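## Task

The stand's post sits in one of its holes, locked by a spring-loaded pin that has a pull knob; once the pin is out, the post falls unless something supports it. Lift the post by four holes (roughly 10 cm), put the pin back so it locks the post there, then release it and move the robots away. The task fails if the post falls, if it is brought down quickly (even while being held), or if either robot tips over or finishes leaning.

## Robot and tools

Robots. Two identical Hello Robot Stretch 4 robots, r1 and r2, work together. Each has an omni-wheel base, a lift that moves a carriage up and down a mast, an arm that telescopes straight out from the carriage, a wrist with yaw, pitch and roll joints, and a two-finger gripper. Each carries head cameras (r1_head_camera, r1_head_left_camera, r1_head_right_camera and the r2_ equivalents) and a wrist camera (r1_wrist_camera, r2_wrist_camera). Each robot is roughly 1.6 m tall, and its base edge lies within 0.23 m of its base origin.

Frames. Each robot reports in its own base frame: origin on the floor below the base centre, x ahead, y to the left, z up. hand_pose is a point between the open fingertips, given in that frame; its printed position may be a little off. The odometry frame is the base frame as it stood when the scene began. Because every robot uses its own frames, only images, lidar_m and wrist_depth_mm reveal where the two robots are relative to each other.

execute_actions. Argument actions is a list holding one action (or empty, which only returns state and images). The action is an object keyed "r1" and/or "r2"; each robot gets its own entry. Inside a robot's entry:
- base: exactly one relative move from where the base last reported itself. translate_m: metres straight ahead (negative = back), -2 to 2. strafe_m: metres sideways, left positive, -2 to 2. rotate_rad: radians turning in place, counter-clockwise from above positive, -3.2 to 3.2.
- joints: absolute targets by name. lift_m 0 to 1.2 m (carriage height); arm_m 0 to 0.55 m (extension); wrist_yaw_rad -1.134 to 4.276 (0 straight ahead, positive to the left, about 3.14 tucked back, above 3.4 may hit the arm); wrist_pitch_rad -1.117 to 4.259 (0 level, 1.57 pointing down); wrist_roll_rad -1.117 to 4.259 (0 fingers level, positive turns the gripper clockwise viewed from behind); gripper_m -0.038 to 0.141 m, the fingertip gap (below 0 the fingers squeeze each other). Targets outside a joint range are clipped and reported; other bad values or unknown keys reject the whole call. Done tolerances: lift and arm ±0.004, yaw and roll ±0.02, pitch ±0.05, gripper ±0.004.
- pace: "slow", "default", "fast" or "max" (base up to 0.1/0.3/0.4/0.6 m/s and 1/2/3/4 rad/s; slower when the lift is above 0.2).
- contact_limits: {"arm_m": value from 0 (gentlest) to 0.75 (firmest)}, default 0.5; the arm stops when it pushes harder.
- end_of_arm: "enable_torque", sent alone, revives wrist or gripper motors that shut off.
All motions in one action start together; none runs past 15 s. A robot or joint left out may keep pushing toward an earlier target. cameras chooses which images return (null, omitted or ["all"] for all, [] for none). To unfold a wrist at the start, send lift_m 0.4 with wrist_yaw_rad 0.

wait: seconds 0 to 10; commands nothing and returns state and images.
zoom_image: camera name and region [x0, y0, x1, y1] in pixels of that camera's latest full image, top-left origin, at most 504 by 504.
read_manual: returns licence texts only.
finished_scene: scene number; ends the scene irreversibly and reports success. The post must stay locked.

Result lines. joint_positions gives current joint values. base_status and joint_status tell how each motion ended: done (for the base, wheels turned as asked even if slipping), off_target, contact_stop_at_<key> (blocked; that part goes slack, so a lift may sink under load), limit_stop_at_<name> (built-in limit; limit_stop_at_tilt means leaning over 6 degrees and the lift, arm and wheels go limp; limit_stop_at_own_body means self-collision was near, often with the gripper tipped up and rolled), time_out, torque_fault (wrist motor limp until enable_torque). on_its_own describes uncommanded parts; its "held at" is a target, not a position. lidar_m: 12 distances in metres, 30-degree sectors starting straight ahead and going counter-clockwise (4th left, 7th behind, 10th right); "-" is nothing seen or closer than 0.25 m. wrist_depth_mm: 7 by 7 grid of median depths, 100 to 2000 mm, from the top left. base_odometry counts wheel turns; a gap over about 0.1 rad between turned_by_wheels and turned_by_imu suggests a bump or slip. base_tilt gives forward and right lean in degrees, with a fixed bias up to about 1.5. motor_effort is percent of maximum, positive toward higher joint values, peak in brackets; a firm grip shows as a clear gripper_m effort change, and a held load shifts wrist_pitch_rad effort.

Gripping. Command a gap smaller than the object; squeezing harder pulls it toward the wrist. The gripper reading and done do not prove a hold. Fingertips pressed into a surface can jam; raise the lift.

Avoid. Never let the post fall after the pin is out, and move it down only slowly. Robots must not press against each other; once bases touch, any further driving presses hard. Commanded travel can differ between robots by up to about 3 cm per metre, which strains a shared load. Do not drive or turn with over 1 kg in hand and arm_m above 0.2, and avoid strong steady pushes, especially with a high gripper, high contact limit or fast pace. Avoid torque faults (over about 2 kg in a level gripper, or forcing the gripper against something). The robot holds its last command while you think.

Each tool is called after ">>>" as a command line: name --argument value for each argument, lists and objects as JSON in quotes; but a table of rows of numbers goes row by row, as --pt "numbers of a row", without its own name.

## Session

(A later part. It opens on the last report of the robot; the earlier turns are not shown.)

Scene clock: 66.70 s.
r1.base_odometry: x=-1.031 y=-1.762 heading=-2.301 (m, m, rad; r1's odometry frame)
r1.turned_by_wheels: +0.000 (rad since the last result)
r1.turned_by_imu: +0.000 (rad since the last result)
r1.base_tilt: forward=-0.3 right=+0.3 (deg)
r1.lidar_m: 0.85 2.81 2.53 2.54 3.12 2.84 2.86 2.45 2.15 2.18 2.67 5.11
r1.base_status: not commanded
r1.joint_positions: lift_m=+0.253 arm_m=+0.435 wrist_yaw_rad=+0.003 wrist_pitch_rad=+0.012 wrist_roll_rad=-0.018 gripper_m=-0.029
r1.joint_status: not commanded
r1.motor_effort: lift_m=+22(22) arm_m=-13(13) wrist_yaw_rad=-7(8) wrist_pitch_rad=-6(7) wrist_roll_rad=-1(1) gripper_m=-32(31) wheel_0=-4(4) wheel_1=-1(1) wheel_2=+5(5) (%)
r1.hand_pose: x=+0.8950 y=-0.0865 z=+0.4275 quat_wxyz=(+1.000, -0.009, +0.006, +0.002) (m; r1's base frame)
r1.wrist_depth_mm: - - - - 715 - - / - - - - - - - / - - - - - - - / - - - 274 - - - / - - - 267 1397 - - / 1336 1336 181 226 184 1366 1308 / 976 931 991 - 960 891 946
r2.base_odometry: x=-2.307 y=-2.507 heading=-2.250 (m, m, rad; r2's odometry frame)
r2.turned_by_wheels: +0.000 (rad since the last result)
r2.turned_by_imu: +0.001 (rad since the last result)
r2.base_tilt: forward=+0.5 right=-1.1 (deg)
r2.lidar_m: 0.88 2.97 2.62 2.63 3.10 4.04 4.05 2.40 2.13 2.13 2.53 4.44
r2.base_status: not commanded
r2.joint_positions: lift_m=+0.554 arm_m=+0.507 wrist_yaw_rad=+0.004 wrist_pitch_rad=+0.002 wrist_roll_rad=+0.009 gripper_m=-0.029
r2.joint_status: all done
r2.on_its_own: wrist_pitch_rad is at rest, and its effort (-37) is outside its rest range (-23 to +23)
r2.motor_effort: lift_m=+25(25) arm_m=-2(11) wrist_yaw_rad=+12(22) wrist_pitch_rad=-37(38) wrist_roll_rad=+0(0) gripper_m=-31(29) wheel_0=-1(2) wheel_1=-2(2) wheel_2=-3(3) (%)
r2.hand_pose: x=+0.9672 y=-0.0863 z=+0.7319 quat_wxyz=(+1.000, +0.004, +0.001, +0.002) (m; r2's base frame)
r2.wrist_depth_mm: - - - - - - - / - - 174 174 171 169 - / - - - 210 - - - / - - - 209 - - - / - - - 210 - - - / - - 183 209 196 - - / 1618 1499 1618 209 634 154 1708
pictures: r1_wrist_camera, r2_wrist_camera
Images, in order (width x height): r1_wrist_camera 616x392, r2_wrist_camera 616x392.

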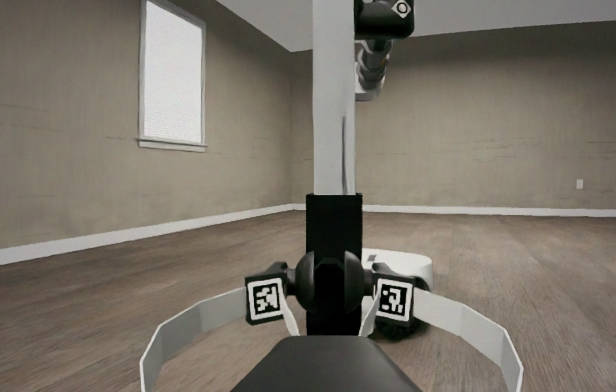

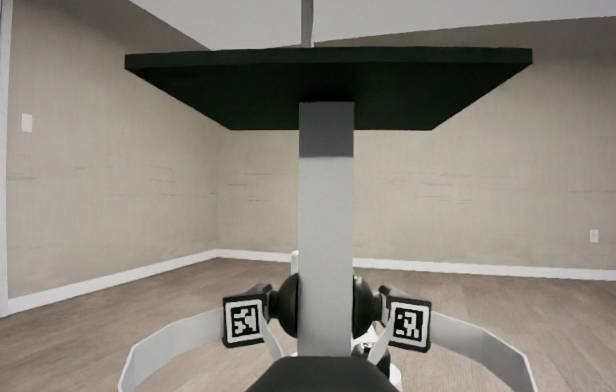

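Free.

>>> execute_actions --actions '[{"r2":{"joints":{"lift_m":0.64},"pace":"slow"}}]' --cameras '[]'

>>> execute_actions --actions '[{"r1":{"joints":{"gripper_m":0.07}}}]' --cameras '["r1_wrist_camera"]'

>>> execute_actions --actions '[{"r2":{"joints":{"lift_m":0.65},"pace":"slow"}}]' --cameras '["r1_wrist_camera"]'

Scene clock: 74.60 s.
r1.base_odometry: x=-1.031 y=-1.762 heading=-2.301 (m, m, rad; r1's odometry frame)
r1.turned_by_wheels: +0.000 (rad since the last result)
r1.turned_by_imu: +0.000 (rad since the last result)
r1.base_tilt: forward=-0.1 right=+0.4 (deg)
r1.lidar_m: 0.85 2.83 2.52 2.53 3.08 2.84 2.85 2.40 2.14 2.17 2.67 5.11
r1.base_status: not commanded
r1.joint_positions: lift_m=+0.253 arm_m=+0.435 wrist_yaw_rad=+0.003 wrist_pitch_rad=+0.012 wrist_roll_rad=-0.018 gripper_m=-0.029
r1.joint_status: not commanded
r1.motor_effort: lift_m=+22(22) arm_m=-13(13) wrist_yaw_rad=-8(7) wrist_pitch_rad=-6(7) wrist_roll_rad=-1(1) gripper_m=-28(31) wheel_0=-4(4) wheel_1=-1(2) wheel_2=+5(5) (%)
r1.hand_pose: x=+0.8950 y=-0.0865 z=+0.4275 quat_wxyz=(+1.000, -0.009, +0.006, +0.002) (m; r1's base frame)
r1.wrist_depth_mm: - - - - - - - / - - - - - - - / - - - - - - - / - - - 274 - - - / - - - 266 1397 - - / 1336 1366 180 227 183 1308 1336 / 960 931 1008 - 976 891 946
r2.base_odometry: x=-2.307 y=-2.507 heading=-2.250 (m, m, rad; r2's odometry frame)
r2.turned_by_wheels: +0.000 (rad since the last result)
r2.turned_by_imu: +0.001 (rad since the last result)
r2.base_tilt: forward=+0.6 right=-1.2 (deg)
r2.lidar_m: 0.88 3.00 2.62 2.62 3.08 4.04 4.06 2.42 2.13 2.13 2.51 4.45
r2.base_status: not commanded
r2.joint_positions: lift_m=+0.639 arm_m=+0.507 wrist_yaw_rad=+0.004 wrist_pitch_rad=+0.002 wrist_roll_rad=+0.009 gripper_m=-0.029
r2.joint_status: all done
r2.on_its_own: wrist_pitch_rad is at rest, and its effort (-36) is outside its rest range (-23 to +23)
r2.motor_effort: lift_m=+25(26) arm_m=-3(2) wrist_yaw_rad=+10(10) wrist_pitch_rad=-36(37) wrist_roll_rad=-1(1) gripper_m=-29(28) wheel_0=-1(1) wheel_1=-2(2) wheel_2=-3(3) (%)
r2.hand_pose: x=+0.9672 y=-0.0863 z=+0.8169 quat_wxyz=(+1.000, +0.004, +0.001, +0.002) (m; r2's base frame)
r2.wrist_depth_mm: - - - - - - - / - - 174 174 171 169 - / - - - 210 - - - / - - - 210 - - - / - - - 210 - - - / - - 182 209 196 - - / 1863 1661 1756 210 1756 154 1863
pictures: none
No camera images: the call's "cameras" was empty. Leave "cameras" out to get every camera's image.

Scene clock: 76.30 s.
r1.base_odometry: x=-1.030 y=-1.762 heading=-2.301 (m, m, rad; r1's odometry frame)
r1.turned_by_wheels: +0.000 (rad since the last result)
r1.turned_by_imu: +0.000 (rad since the last result)
r1.base_tilt: forward=-0.3 right=+0.3 (deg)
r1.lidar_m: 0.85 2.82 2.54 2.55 3.09 2.84 2.86 2.44 2.15 2.17 2.67 5.10
r1.base_status: not commanded
r1.joint_positions: lift_m=+0.253 arm_m=+0.434 wrist_yaw_rad=+0.000 wrist_pitch_rad=+0.012 wrist_roll_rad=-0.018 gripper_m=+0.070
r1.joint_status: all done
r1.motor_effort: lift_m=+22(22) arm_m=-5(13) wrist_yaw_rad=+2(13) wrist_pitch_rad=-5(7) wrist_roll_rad=-1(1) gripper_m=-1(29) wheel_0=-1(4) wheel_1=+0(2) wheel_2=-1(5) (%)
r1.hand_pose: x=+0.8933 y=-0.0875 z=+0.4275 quat_wxyz=(+1.000, -0.009, +0.006, +0.000) (m; r1's base frame)
r1.wrist_depth_mm: - - - - - - - / - - - - - - - / - - - - - - - / - - - 277 - - - / - - - 271 1182 - - / 1336 1366 203 273 268 1308 1336 / 960 946 960 - 960 931 960
r2.base_odometry: x=-2.307 y=-2.507 heading=-2.250 (m, m, rad; r2's odometry frame)
r2.turned_by_wheels: +0.000 (rad since the last result)
r2.turned_by_imu: +0.000 (rad since the last result)
r2.base_tilt: forward=+0.4 right=-1.1 (deg)
r2.lidar_m: 0.87 2.99 2.61 2.62 3.08 4.03 4.04 2.41 2.14 2.13 2.52 4.48
r2.base_status: not commanded
r2.joint_positions: lift_m=+0.639 arm_m=+0.507 wrist_yaw_rad=+0.004 wrist_pitch_rad=+0.002 wrist_roll_rad=+0.009 gripper_m=-0.029
r2.joint_status: not commanded
r2.on_its_own: wrist_pitch_rad is at rest, and its effort (-36) is outside its rest range (-23 to +23)
r2.motor_effort: lift_m=+25(25) arm_m=-2(2) wrist_yaw_rad=+9(12) wrist_pitch_rad=-36(36) wrist_roll_rad=-1(0) gripper_m=-31(30) wheel_0=+0(1) wheel_1=-2(2) wheel_2=-3(3) (%)
r2.hand_pose: x=+0.9672 y=-0.0861 z=+0.8169 quat_wxyz=(+1.000, +0.004, +0.001, +0.002) (m; r2's base frame)
r2.wrist_depth_mm: - - - - - - - / - - 174 174 172 169 - / - - - 209 - - - / - - - 210 - - - / - - - 210 - - - / - - 183 209 196 - - / 1756 1661 1756 210 1708 154 1863
pictures: r1_wrist_camera
Images, in order (width x height): r1_wrist_camera 616x392.

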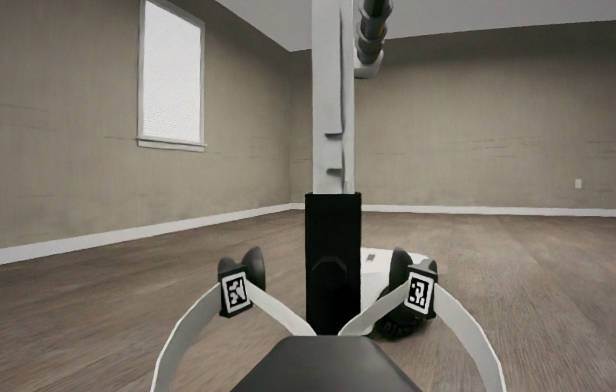

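Scene clock: 77.03 s.
r1.base_odometry: x=-1.030 y=-1.762 heading=-2.301 (m, m, rad; r1's odometry frame)
r1.turned_by_wheels: +0.000 (rad since the last result)
r1.turned_by_imu: +0.000 (rad since the last result)
r1.base_tilt: forward=-0.2 right=+0.3 (deg)
r1.lidar_m: 0.85 2.83 2.53 2.53 3.13 2.84 2.85 2.46 2.15 2.19 2.66 5.09
r1.base_status: not commanded
r1.joint_positions: lift_m=+0.253 arm_m=+0.434 wrist_yaw_rad=+0.000 wrist_pitch_rad=+0.012 wrist_roll_rad=-0.018 gripper_m=+0.070
r1.joint_status: not commanded
r1.motor_effort: lift_m=+23(23) arm_m=-5(5) wrist_yaw_rad=+3(2) wrist_pitch_rad=-7(5) wrist_roll_rad=-1(1) gripper_m=-5(2) wheel_0=-1(1) wheel_1=+0(0) wheel_2=-1(1) (%)
r1.hand_pose: x=+0.8933 y=-0.0875 z=+0.4275 quat_wxyz=(+1.000, -0.009, +0.006, +0.000) (m; r1's base frame)
r1.wrist_depth_mm: - - - - - - - / - - - - - - - / - - - - - - - / - - - 278 - - - / - - - 271 1182 - - / 1366 1336 202 272 271 1308 1308 / 991 946 960 - 976 917 946
r2.base_odometry: x=-2.307 y=-2.507 heading=-2.250 (m, m, rad; r2's odometry frame)
r2.turned_by_wheels: +0.000 (rad since the last result)
r2.turned_by_imu: +0.000 (rad since the last result)
r2.base_tilt: forward=+0.5 right=-1.2 (deg)
r2.lidar_m: 0.87 2.99 2.62 2.62 3.06 4.04 4.08 2.38 2.13 2.12 2.49 4.49
r2.base_status: not commanded
r2.joint_positions: lift_m=+0.649 arm_m=+0.507 wrist_yaw_rad=+0.005 wrist_pitch_rad=+0.006 wrist_roll_rad=+0.009 gripper_m=-0.029
r2.joint_status: all done
r2.on_its_own: wrist_pitch_rad is at rest, and its effort (-47) is outside its rest range (-23 to +23)
r2.motor_effort: lift_m=+27(28) arm_m=-2(2) wrist_yaw_rad=+12(11) wrist_pitch_rad=-47(50) wrist_roll_rad=-1(1) gripper_m=-29(29) wheel_0=+0(1) wheel_1=-2(2) wheel_2=-3(3) (%)
r2.hand_pose: x=+0.9672 y=-0.0861 z=+0.8257 quat_wxyz=(+1.000, +0.004, +0.003, +0.002) (m; r2's base frame)
r2.wrist_depth_mm: - - - - - - - / - - 172 172 169 167 - / - - - 209 - - - / - - - 210 - - - / - - - 209 - - - / - - 183 209 196 - - / 1808 1661 1756 210 1281 153 1808
pictures: r1_wrist_camera
Images, in order (width x height): r1_wrist_camera 616x392.

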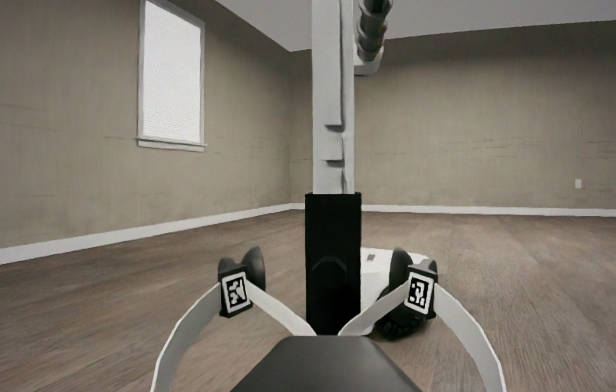

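Probably only friction; a bit more.

>>> execute_actions --actions '[{"r2":{"joints":{"lift_m":0.656},"pace":"slow"}}]' --cameras '["r1_wrist_camera"]'

Scene clock: 81.07 s.
r1.base_odometry: x=-1.030 y=-1.762 heading=-2.301 (m, m, rad; r1's odometry frame)
r1.turned_by_wheels: +0.000 (rad since the last result)
r1.turned_by_imu: +0.000 (rad since the last result)
r1.base_tilt: forward=-0.3 right=+0.3 (deg)
r1.lidar_m: 0.86 2.83 2.53 2.53 3.12 2.84 2.85 2.44 2.15 2.17 2.66 5.11
r1.base_status: not commanded
r1.joint_positions: lift_m=+0.253 arm_m=+0.434 wrist_yaw_rad=+0.000 wrist_pitch_rad=+0.012 wrist_roll_rad=-0.018 gripper_m=+0.070
r1.joint_status: not commanded
r1.motor_effort: lift_m=+22(22) arm_m=-5(5) wrist_yaw_rad=+3(2) wrist_pitch_rad=-6(5) wrist_roll_rad=-2(2) gripper_m=-5(1) wheel_0=-1(1) wheel_1=+0(0) wheel_2=-1(1) (%)
r1.hand_pose: x=+0.8933 y=-0.0875 z=+0.4275 quat_wxyz=(+1.000, -0.009, +0.006, +0.000) (m; r1's base frame)
r1.wrist_depth_mm: - - - - - - - / - - - - - - - / - - - - - - - / - - - 274 - - - / - - - 273 1205 - - / 1336 1397 202 272 267 1308 1336 / 960 917 960 - 931 931 960
r2.base_odometry: x=-2.307 y=-2.507 heading=-2.250 (m, m, rad; r2's odometry frame)
r2.turned_by_wheels: +0.000 (rad since the last result)
r2.turned_by_imu: +0.000 (rad since the last result)
r2.base_tilt: forward=+0.5 right=-1.3 (deg)
r2.lidar_m: 0.87 2.96 2.61 2.63 3.08 4.05 4.07 2.42 2.15 2.14 2.51 4.46
r2.base_status: not commanded
r2.joint_positions: lift_m=+0.655 arm_m=+0.507 wrist_yaw_rad=+0.004 wrist_pitch_rad=+0.006 wrist_roll_rad=+0.009 gripper_m=-0.029
r2.joint_status: all done
r2.on_its_own: wrist_pitch_rad is at rest, and its effort (-45) is outside its rest range (-23 to +23)
r2.motor_effort: lift_m=+26(29) arm_m=-2(2) wrist_yaw_rad=+12(10) wrist_pitch_rad=-45(50) wrist_roll_rad=-1(1) gripper_m=-29(29) wheel_0=+0(0) wheel_1=-2(2) wheel_2=-3(3) (%)
r2.hand_pose: x=+0.9672 y=-0.0861 z=+0.8319 quat_wxyz=(+1.000, +0.004, +0.003, +0.002) (m; r2's base frame)
r2.wrist_depth_mm: - - - - - - - / - - 172 172 169 167 - / - - - 208 - - - / - - - 210 - - - / - - - 210 - - - / - - 184 209 196 - - / 1808 1708 1756 209 1255 153 1863
pictures: r1_wrist_camera
Images, in order (width x height): r1_wrist_camera 616x392.

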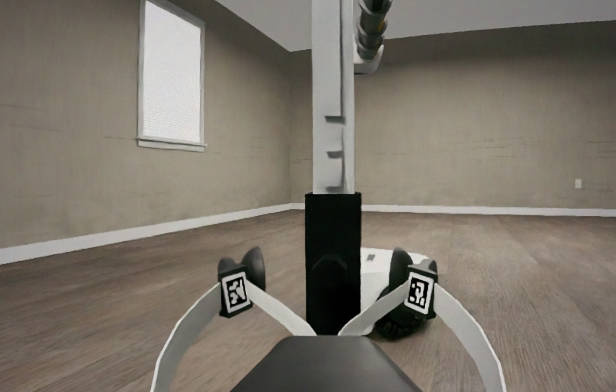

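The knob seems to have moved in. Unload to verify.

>>> execute_actions --actions '[{"r2":{"joints":{"lift_m":0.641},"pace":"slow"}}]' --cameras '["r1_wrist_camera","r1_head_camera"]'

>>> zoom_image --camera "r1_head_camera" --region '[205,345,265,405]'

Scene clock: 88.47 s.
r1.base_odometry: x=-1.030 y=-1.762 heading=-2.301 (m, m, rad; r1's odometry frame)
r1.turned_by_wheels: +0.000 (rad since the last result)
r1.turned_by_imu: +0.000 (rad since the last result)
r1.base_tilt: forward=-0.2 right=+0.3 (deg)
r1.lidar_m: 0.86 2.82 2.53 2.55 3.11 2.84 2.85 2.45 2.14 2.16 2.68 5.11
r1.base_status: not commanded
r1.joint_positions: lift_m=+0.253 arm_m=+0.434 wrist_yaw_rad=+0.000 wrist_pitch_rad=+0.012 wrist_roll_rad=-0.018 gripper_m=+0.070
r1.joint_status: not commanded
r1.motor_effort: lift_m=+22(22) arm_m=-6(5) wrist_yaw_rad=+3(2) wrist_pitch_rad=-6(4) wrist_roll_rad=-1(1) gripper_m=+0(0) wheel_0=-1(1) wheel_1=+0(0) wheel_2=-1(1) (%)
r1.hand_pose: x=+0.8933 y=-0.0875 z=+0.4275 quat_wxyz=(+1.000, -0.009, +0.006, +0.000) (m; r1's base frame)
r1.wrist_depth_mm: - - - - - - - / - - - - - - - / - - - - - - - / - - - 278 - - - / - - - 272 1229 - - / 1308 1366 202 272 268 1336 1336 / 976 931 960 - 946 917 960
r2.base_odometry: x=-2.307 y=-2.507 heading=-2.250 (m, m, rad; r2's odometry frame)
r2.turned_by_wheels: +0.000 (rad since the last result)
r2.turned_by_imu: +0.000 (rad since the last result)
r2.base_tilt: forward=+0.6 right=-1.2 (deg)
r2.lidar_m: 0.87 2.97 2.61 2.63 3.10 4.05 4.05 2.42 2.12 2.13 2.52 4.47
r2.base_status: not commanded
r2.joint_positions: lift_m=+0.641 arm_m=+0.507 wrist_yaw_rad=+0.004 wrist_pitch_rad=-0.009 wrist_roll_rad=+0.009 gripper_m=-0.029
r2.joint_status: all done
r2.motor_effort: lift_m=+13(25) arm_m=-2(2) wrist_yaw_rad=+13(15) wrist_pitch_rad=-6(46) wrist_roll_rad=-1(0) gripper_m=-28(28) wheel_0=+0(0) wheel_1=-2(2) wheel_2=-3(3) (%)
r2.hand_pose: x=+0.9671 y=-0.0863 z=+0.8221 quat_wxyz=(+1.000, +0.004, -0.004, +0.002) (m; r2's base frame)
r2.wrist_depth_mm: - - - - - - - / - - 178 178 176 174 - / - - - 211 - - - / - - - 211 - - - / - - - 211 - - - / - - 181 209 196 - - / 1863 1756 1921 208 1808 151 -
pictures: r1_head_camera, r1_wrist_camera
Images, in order (width x height): r1_head_camera 420x560, r1_wrist_camera 616x392.

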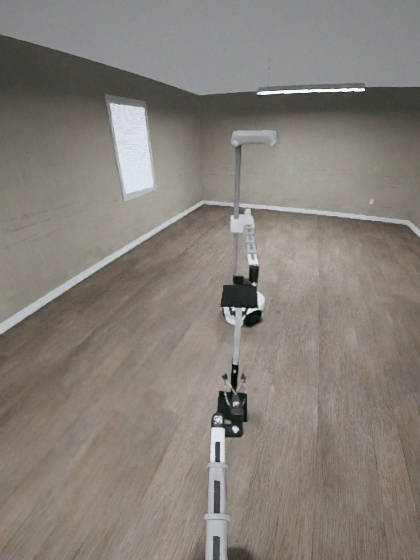

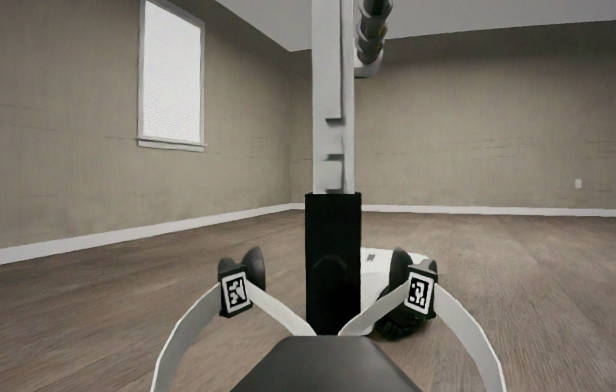

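Region (205, 345, 265, 405) of r1_head_camera's 420x560 image, scaled by 8.400, with more detail than that image has.

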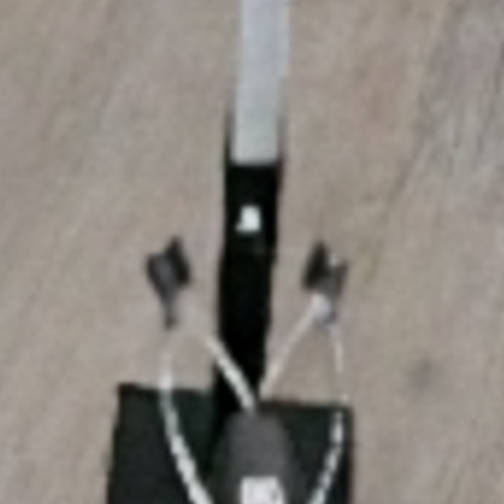

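Locked.

>>> execute_actions --actions '[{"r2":{"joints":{"gripper_m":0.07,"arm_m":0.5}},"r1":{"joints":{"arm_m":0},"pace":"fast"}}]' --cameras '[]'

>>> execute_actions --actions '[{"r2":{"joints":{"arm_m":0},"pace":"fast"}}]' --cameras '["r1_wrist_camera"]'

>>> finished_scene --scene 1

Scene clock: 96.00 s.
r1.base_odometry: x=-1.030 y=-1.762 heading=-2.301 (m, m, rad; r1's odometry frame)
r1.turned_by_wheels: +0.000 (rad since the last result)
r1.turned_by_imu: +0.000 (rad since the last result)
r1.base_tilt: forward=+0.0 right=+0.3 (deg)
r1.lidar_m: 0.85 2.82 2.53 2.55 3.12 2.83 2.86 2.46 2.13 2.19 2.67 5.09
r1.base_status: not commanded
r1.joint_positions: lift_m=+0.253 arm_m=+0.003 wrist_yaw_rad=+0.000 wrist_pitch_rad=+0.012 wrist_roll_rad=-0.018 gripper_m=+0.070
r1.joint_status: all done
joint sent to its limit — the command would take r1.arm_m past its lower limit, so that joint was sent only as far as its limit.
r1.motor_effort: lift_m=+22(22) arm_m=-9(10) wrist_yaw_rad=+2(2) wrist_pitch_rad=-5(6) wrist_roll_rad=-1(1) gripper_m=-2(7) wheel_0=-1(1) wheel_1=+0(0) wheel_2=+0(1) (%)
r1.hand_pose: x=+0.4624 y=-0.0875 z=+0.4274 quat_wxyz=(+1.000, -0.009, +0.006, +0.000) (m; r1's base frame)
r1.wrist_depth_mm: - - - - - - - / - - - - - - - / - - - - - - - / - - - - - - - / - - - 1921 1537 - - / 1336 1366 202 715 1160 1336 1308 / 976 931 976 - 976 946 960
r2.base_odometry: x=-2.307 y=-2.507 heading=-2.249 (m, m, rad; r2's odometry frame)
r2.turned_by_wheels: +0.000 (rad since the last result)
r2.turned_by_imu: +0.001 (rad since the last result)
r2.base_tilt: forward=+0.4 right=-1.1 (deg)
r2.lidar_m: 0.88 2.97 2.62 2.63 3.07 4.03 4.05 2.40 2.13 2.13 2.52 4.48
r2.base_status: not commanded
r2.joint_positions: lift_m=+0.641 arm_m=+0.500 wrist_yaw_rad=+0.008 wrist_pitch_rad=-0.008 wrist_roll_rad=+0.009 gripper_m=+0.070
r2.joint_status: all done
r2.motor_effort: lift_m=+13(13) arm_m=-1(7) wrist_yaw_rad=+0(16) wrist_pitch_rad=-5(6) wrist_roll_rad=+0(1) gripper_m=-3(33) wheel_0=+0(0) wheel_1=-2(2) wheel_2=+0(3) (%)
r2.hand_pose: x=+0.9603 y=-0.0852 z=+0.8220 quat_wxyz=(+1.000, +0.004, -0.004, +0.004) (m; r2's base frame)
r2.wrist_depth_mm: - - - - - - - / - - 179 179 177 174 - / - - - 216 - - - / - - - 216 - - - / - - - 216 - - - / - - 196 216 210 - - / 1863 1863 1921 153 1921 1808 -
pictures: none
No camera images: the call's "cameras" was empty. Leave "cameras" out to get every camera's image.

Scene clock: 98.10 s.
r1.base_odometry: x=-1.030 y=-1.762 heading=-2.301 (m, m, rad; r1's odometry frame)
r1.turned_by_wheels: +0.000 (rad since the last result)
r1.turned_by_imu: +0.000 (rad since the last result)
r1.base_tilt: forward=-0.2 right=+0.3 (deg)
r1.lidar_m: 0.86 2.84 2.53 2.56 3.12 2.83 2.86 2.44 2.14 2.15 2.67 5.12
r1.base_status: not commanded
r1.joint_positions: lift_m=+0.253 arm_m=+0.003 wrist_yaw_rad=+0.000 wrist_pitch_rad=+0.012 wrist_roll_rad=-0.018 gripper_m=+0.070
r1.joint_status: not commanded
r1.motor_effort: lift_m=+22(22) arm_m=-8(9) wrist_yaw_rad=+2(2) wrist_pitch_rad=-8(6) wrist_roll_rad=-1(2) gripper_m=+0(5) wheel_0=-1(1) wheel_1=+0(0) wheel_2=+0(0) (%)
r1.hand_pose: x=+0.4624 y=-0.0875 z=+0.4274 quat_wxyz=(+1.000, -0.009, +0.006, +0.000) (m; r1's base frame)
r1.wrist_depth_mm: - - - - - - - / - - - - - - - / - - - - - - - / - - - - - - - / - - - 1863 1537 - - / 1308 1366 203 715 1182 1336 1229 / 976 946 960 - 976 931 976
r2.base_odometry: x=-2.307 y=-2.507 heading=-2.249 (m, m, rad; r2's odometry frame)
r2.turned_by_wheels: +0.000 (rad since the last result)
r2.turned_by_imu: +0.000 (rad since the last result)
r2.base_tilt: forward=+0.6 right=-1.2 (deg)
r2.lidar_m: 0.88 2.98 2.62 2.62 3.08 4.03 4.07 2.38 2.13 2.14 2.53 4.47
r2.base_status: not commanded
r2.joint_positions: lift_m=+0.641 arm_m=+0.002 wrist_yaw_rad=+0.008 wrist_pitch_rad=-0.008 wrist_roll_rad=+0.009 gripper_m=+0.070
r2.joint_status: all done
r2.motor_effort: lift_m=+13(13) arm_m=-5(5) wrist_yaw_rad=+0(1) wrist_pitch_rad=-7(7) wrist_roll_rad=+0(1) gripper_m=-3(4) wheel_0=+0(0) wheel_1=-2(2) wheel_2=-1(1) (%)
r2.hand_pose: x=+0.4620 y=-0.0852 z=+0.8218 quat_wxyz=(+1.000, +0.004, -0.004, +0.004) (m; r2's base frame)
r2.wrist_depth_mm: - - - - - - - / - - - - - - - / - - - - - - - / - - - - - - - / - - - - - - - / - - 196 - 210 - - / 1863 1863 1921 153 1863 1808 -
pictures: r1_wrist_camera
Images, in order (width x height): r1_wrist_camera 616x392.

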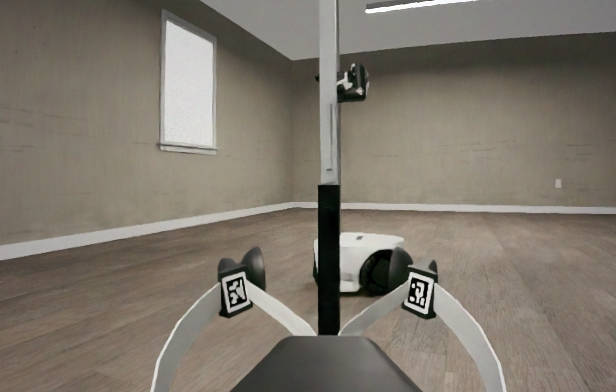

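The scene is finished: the task was done.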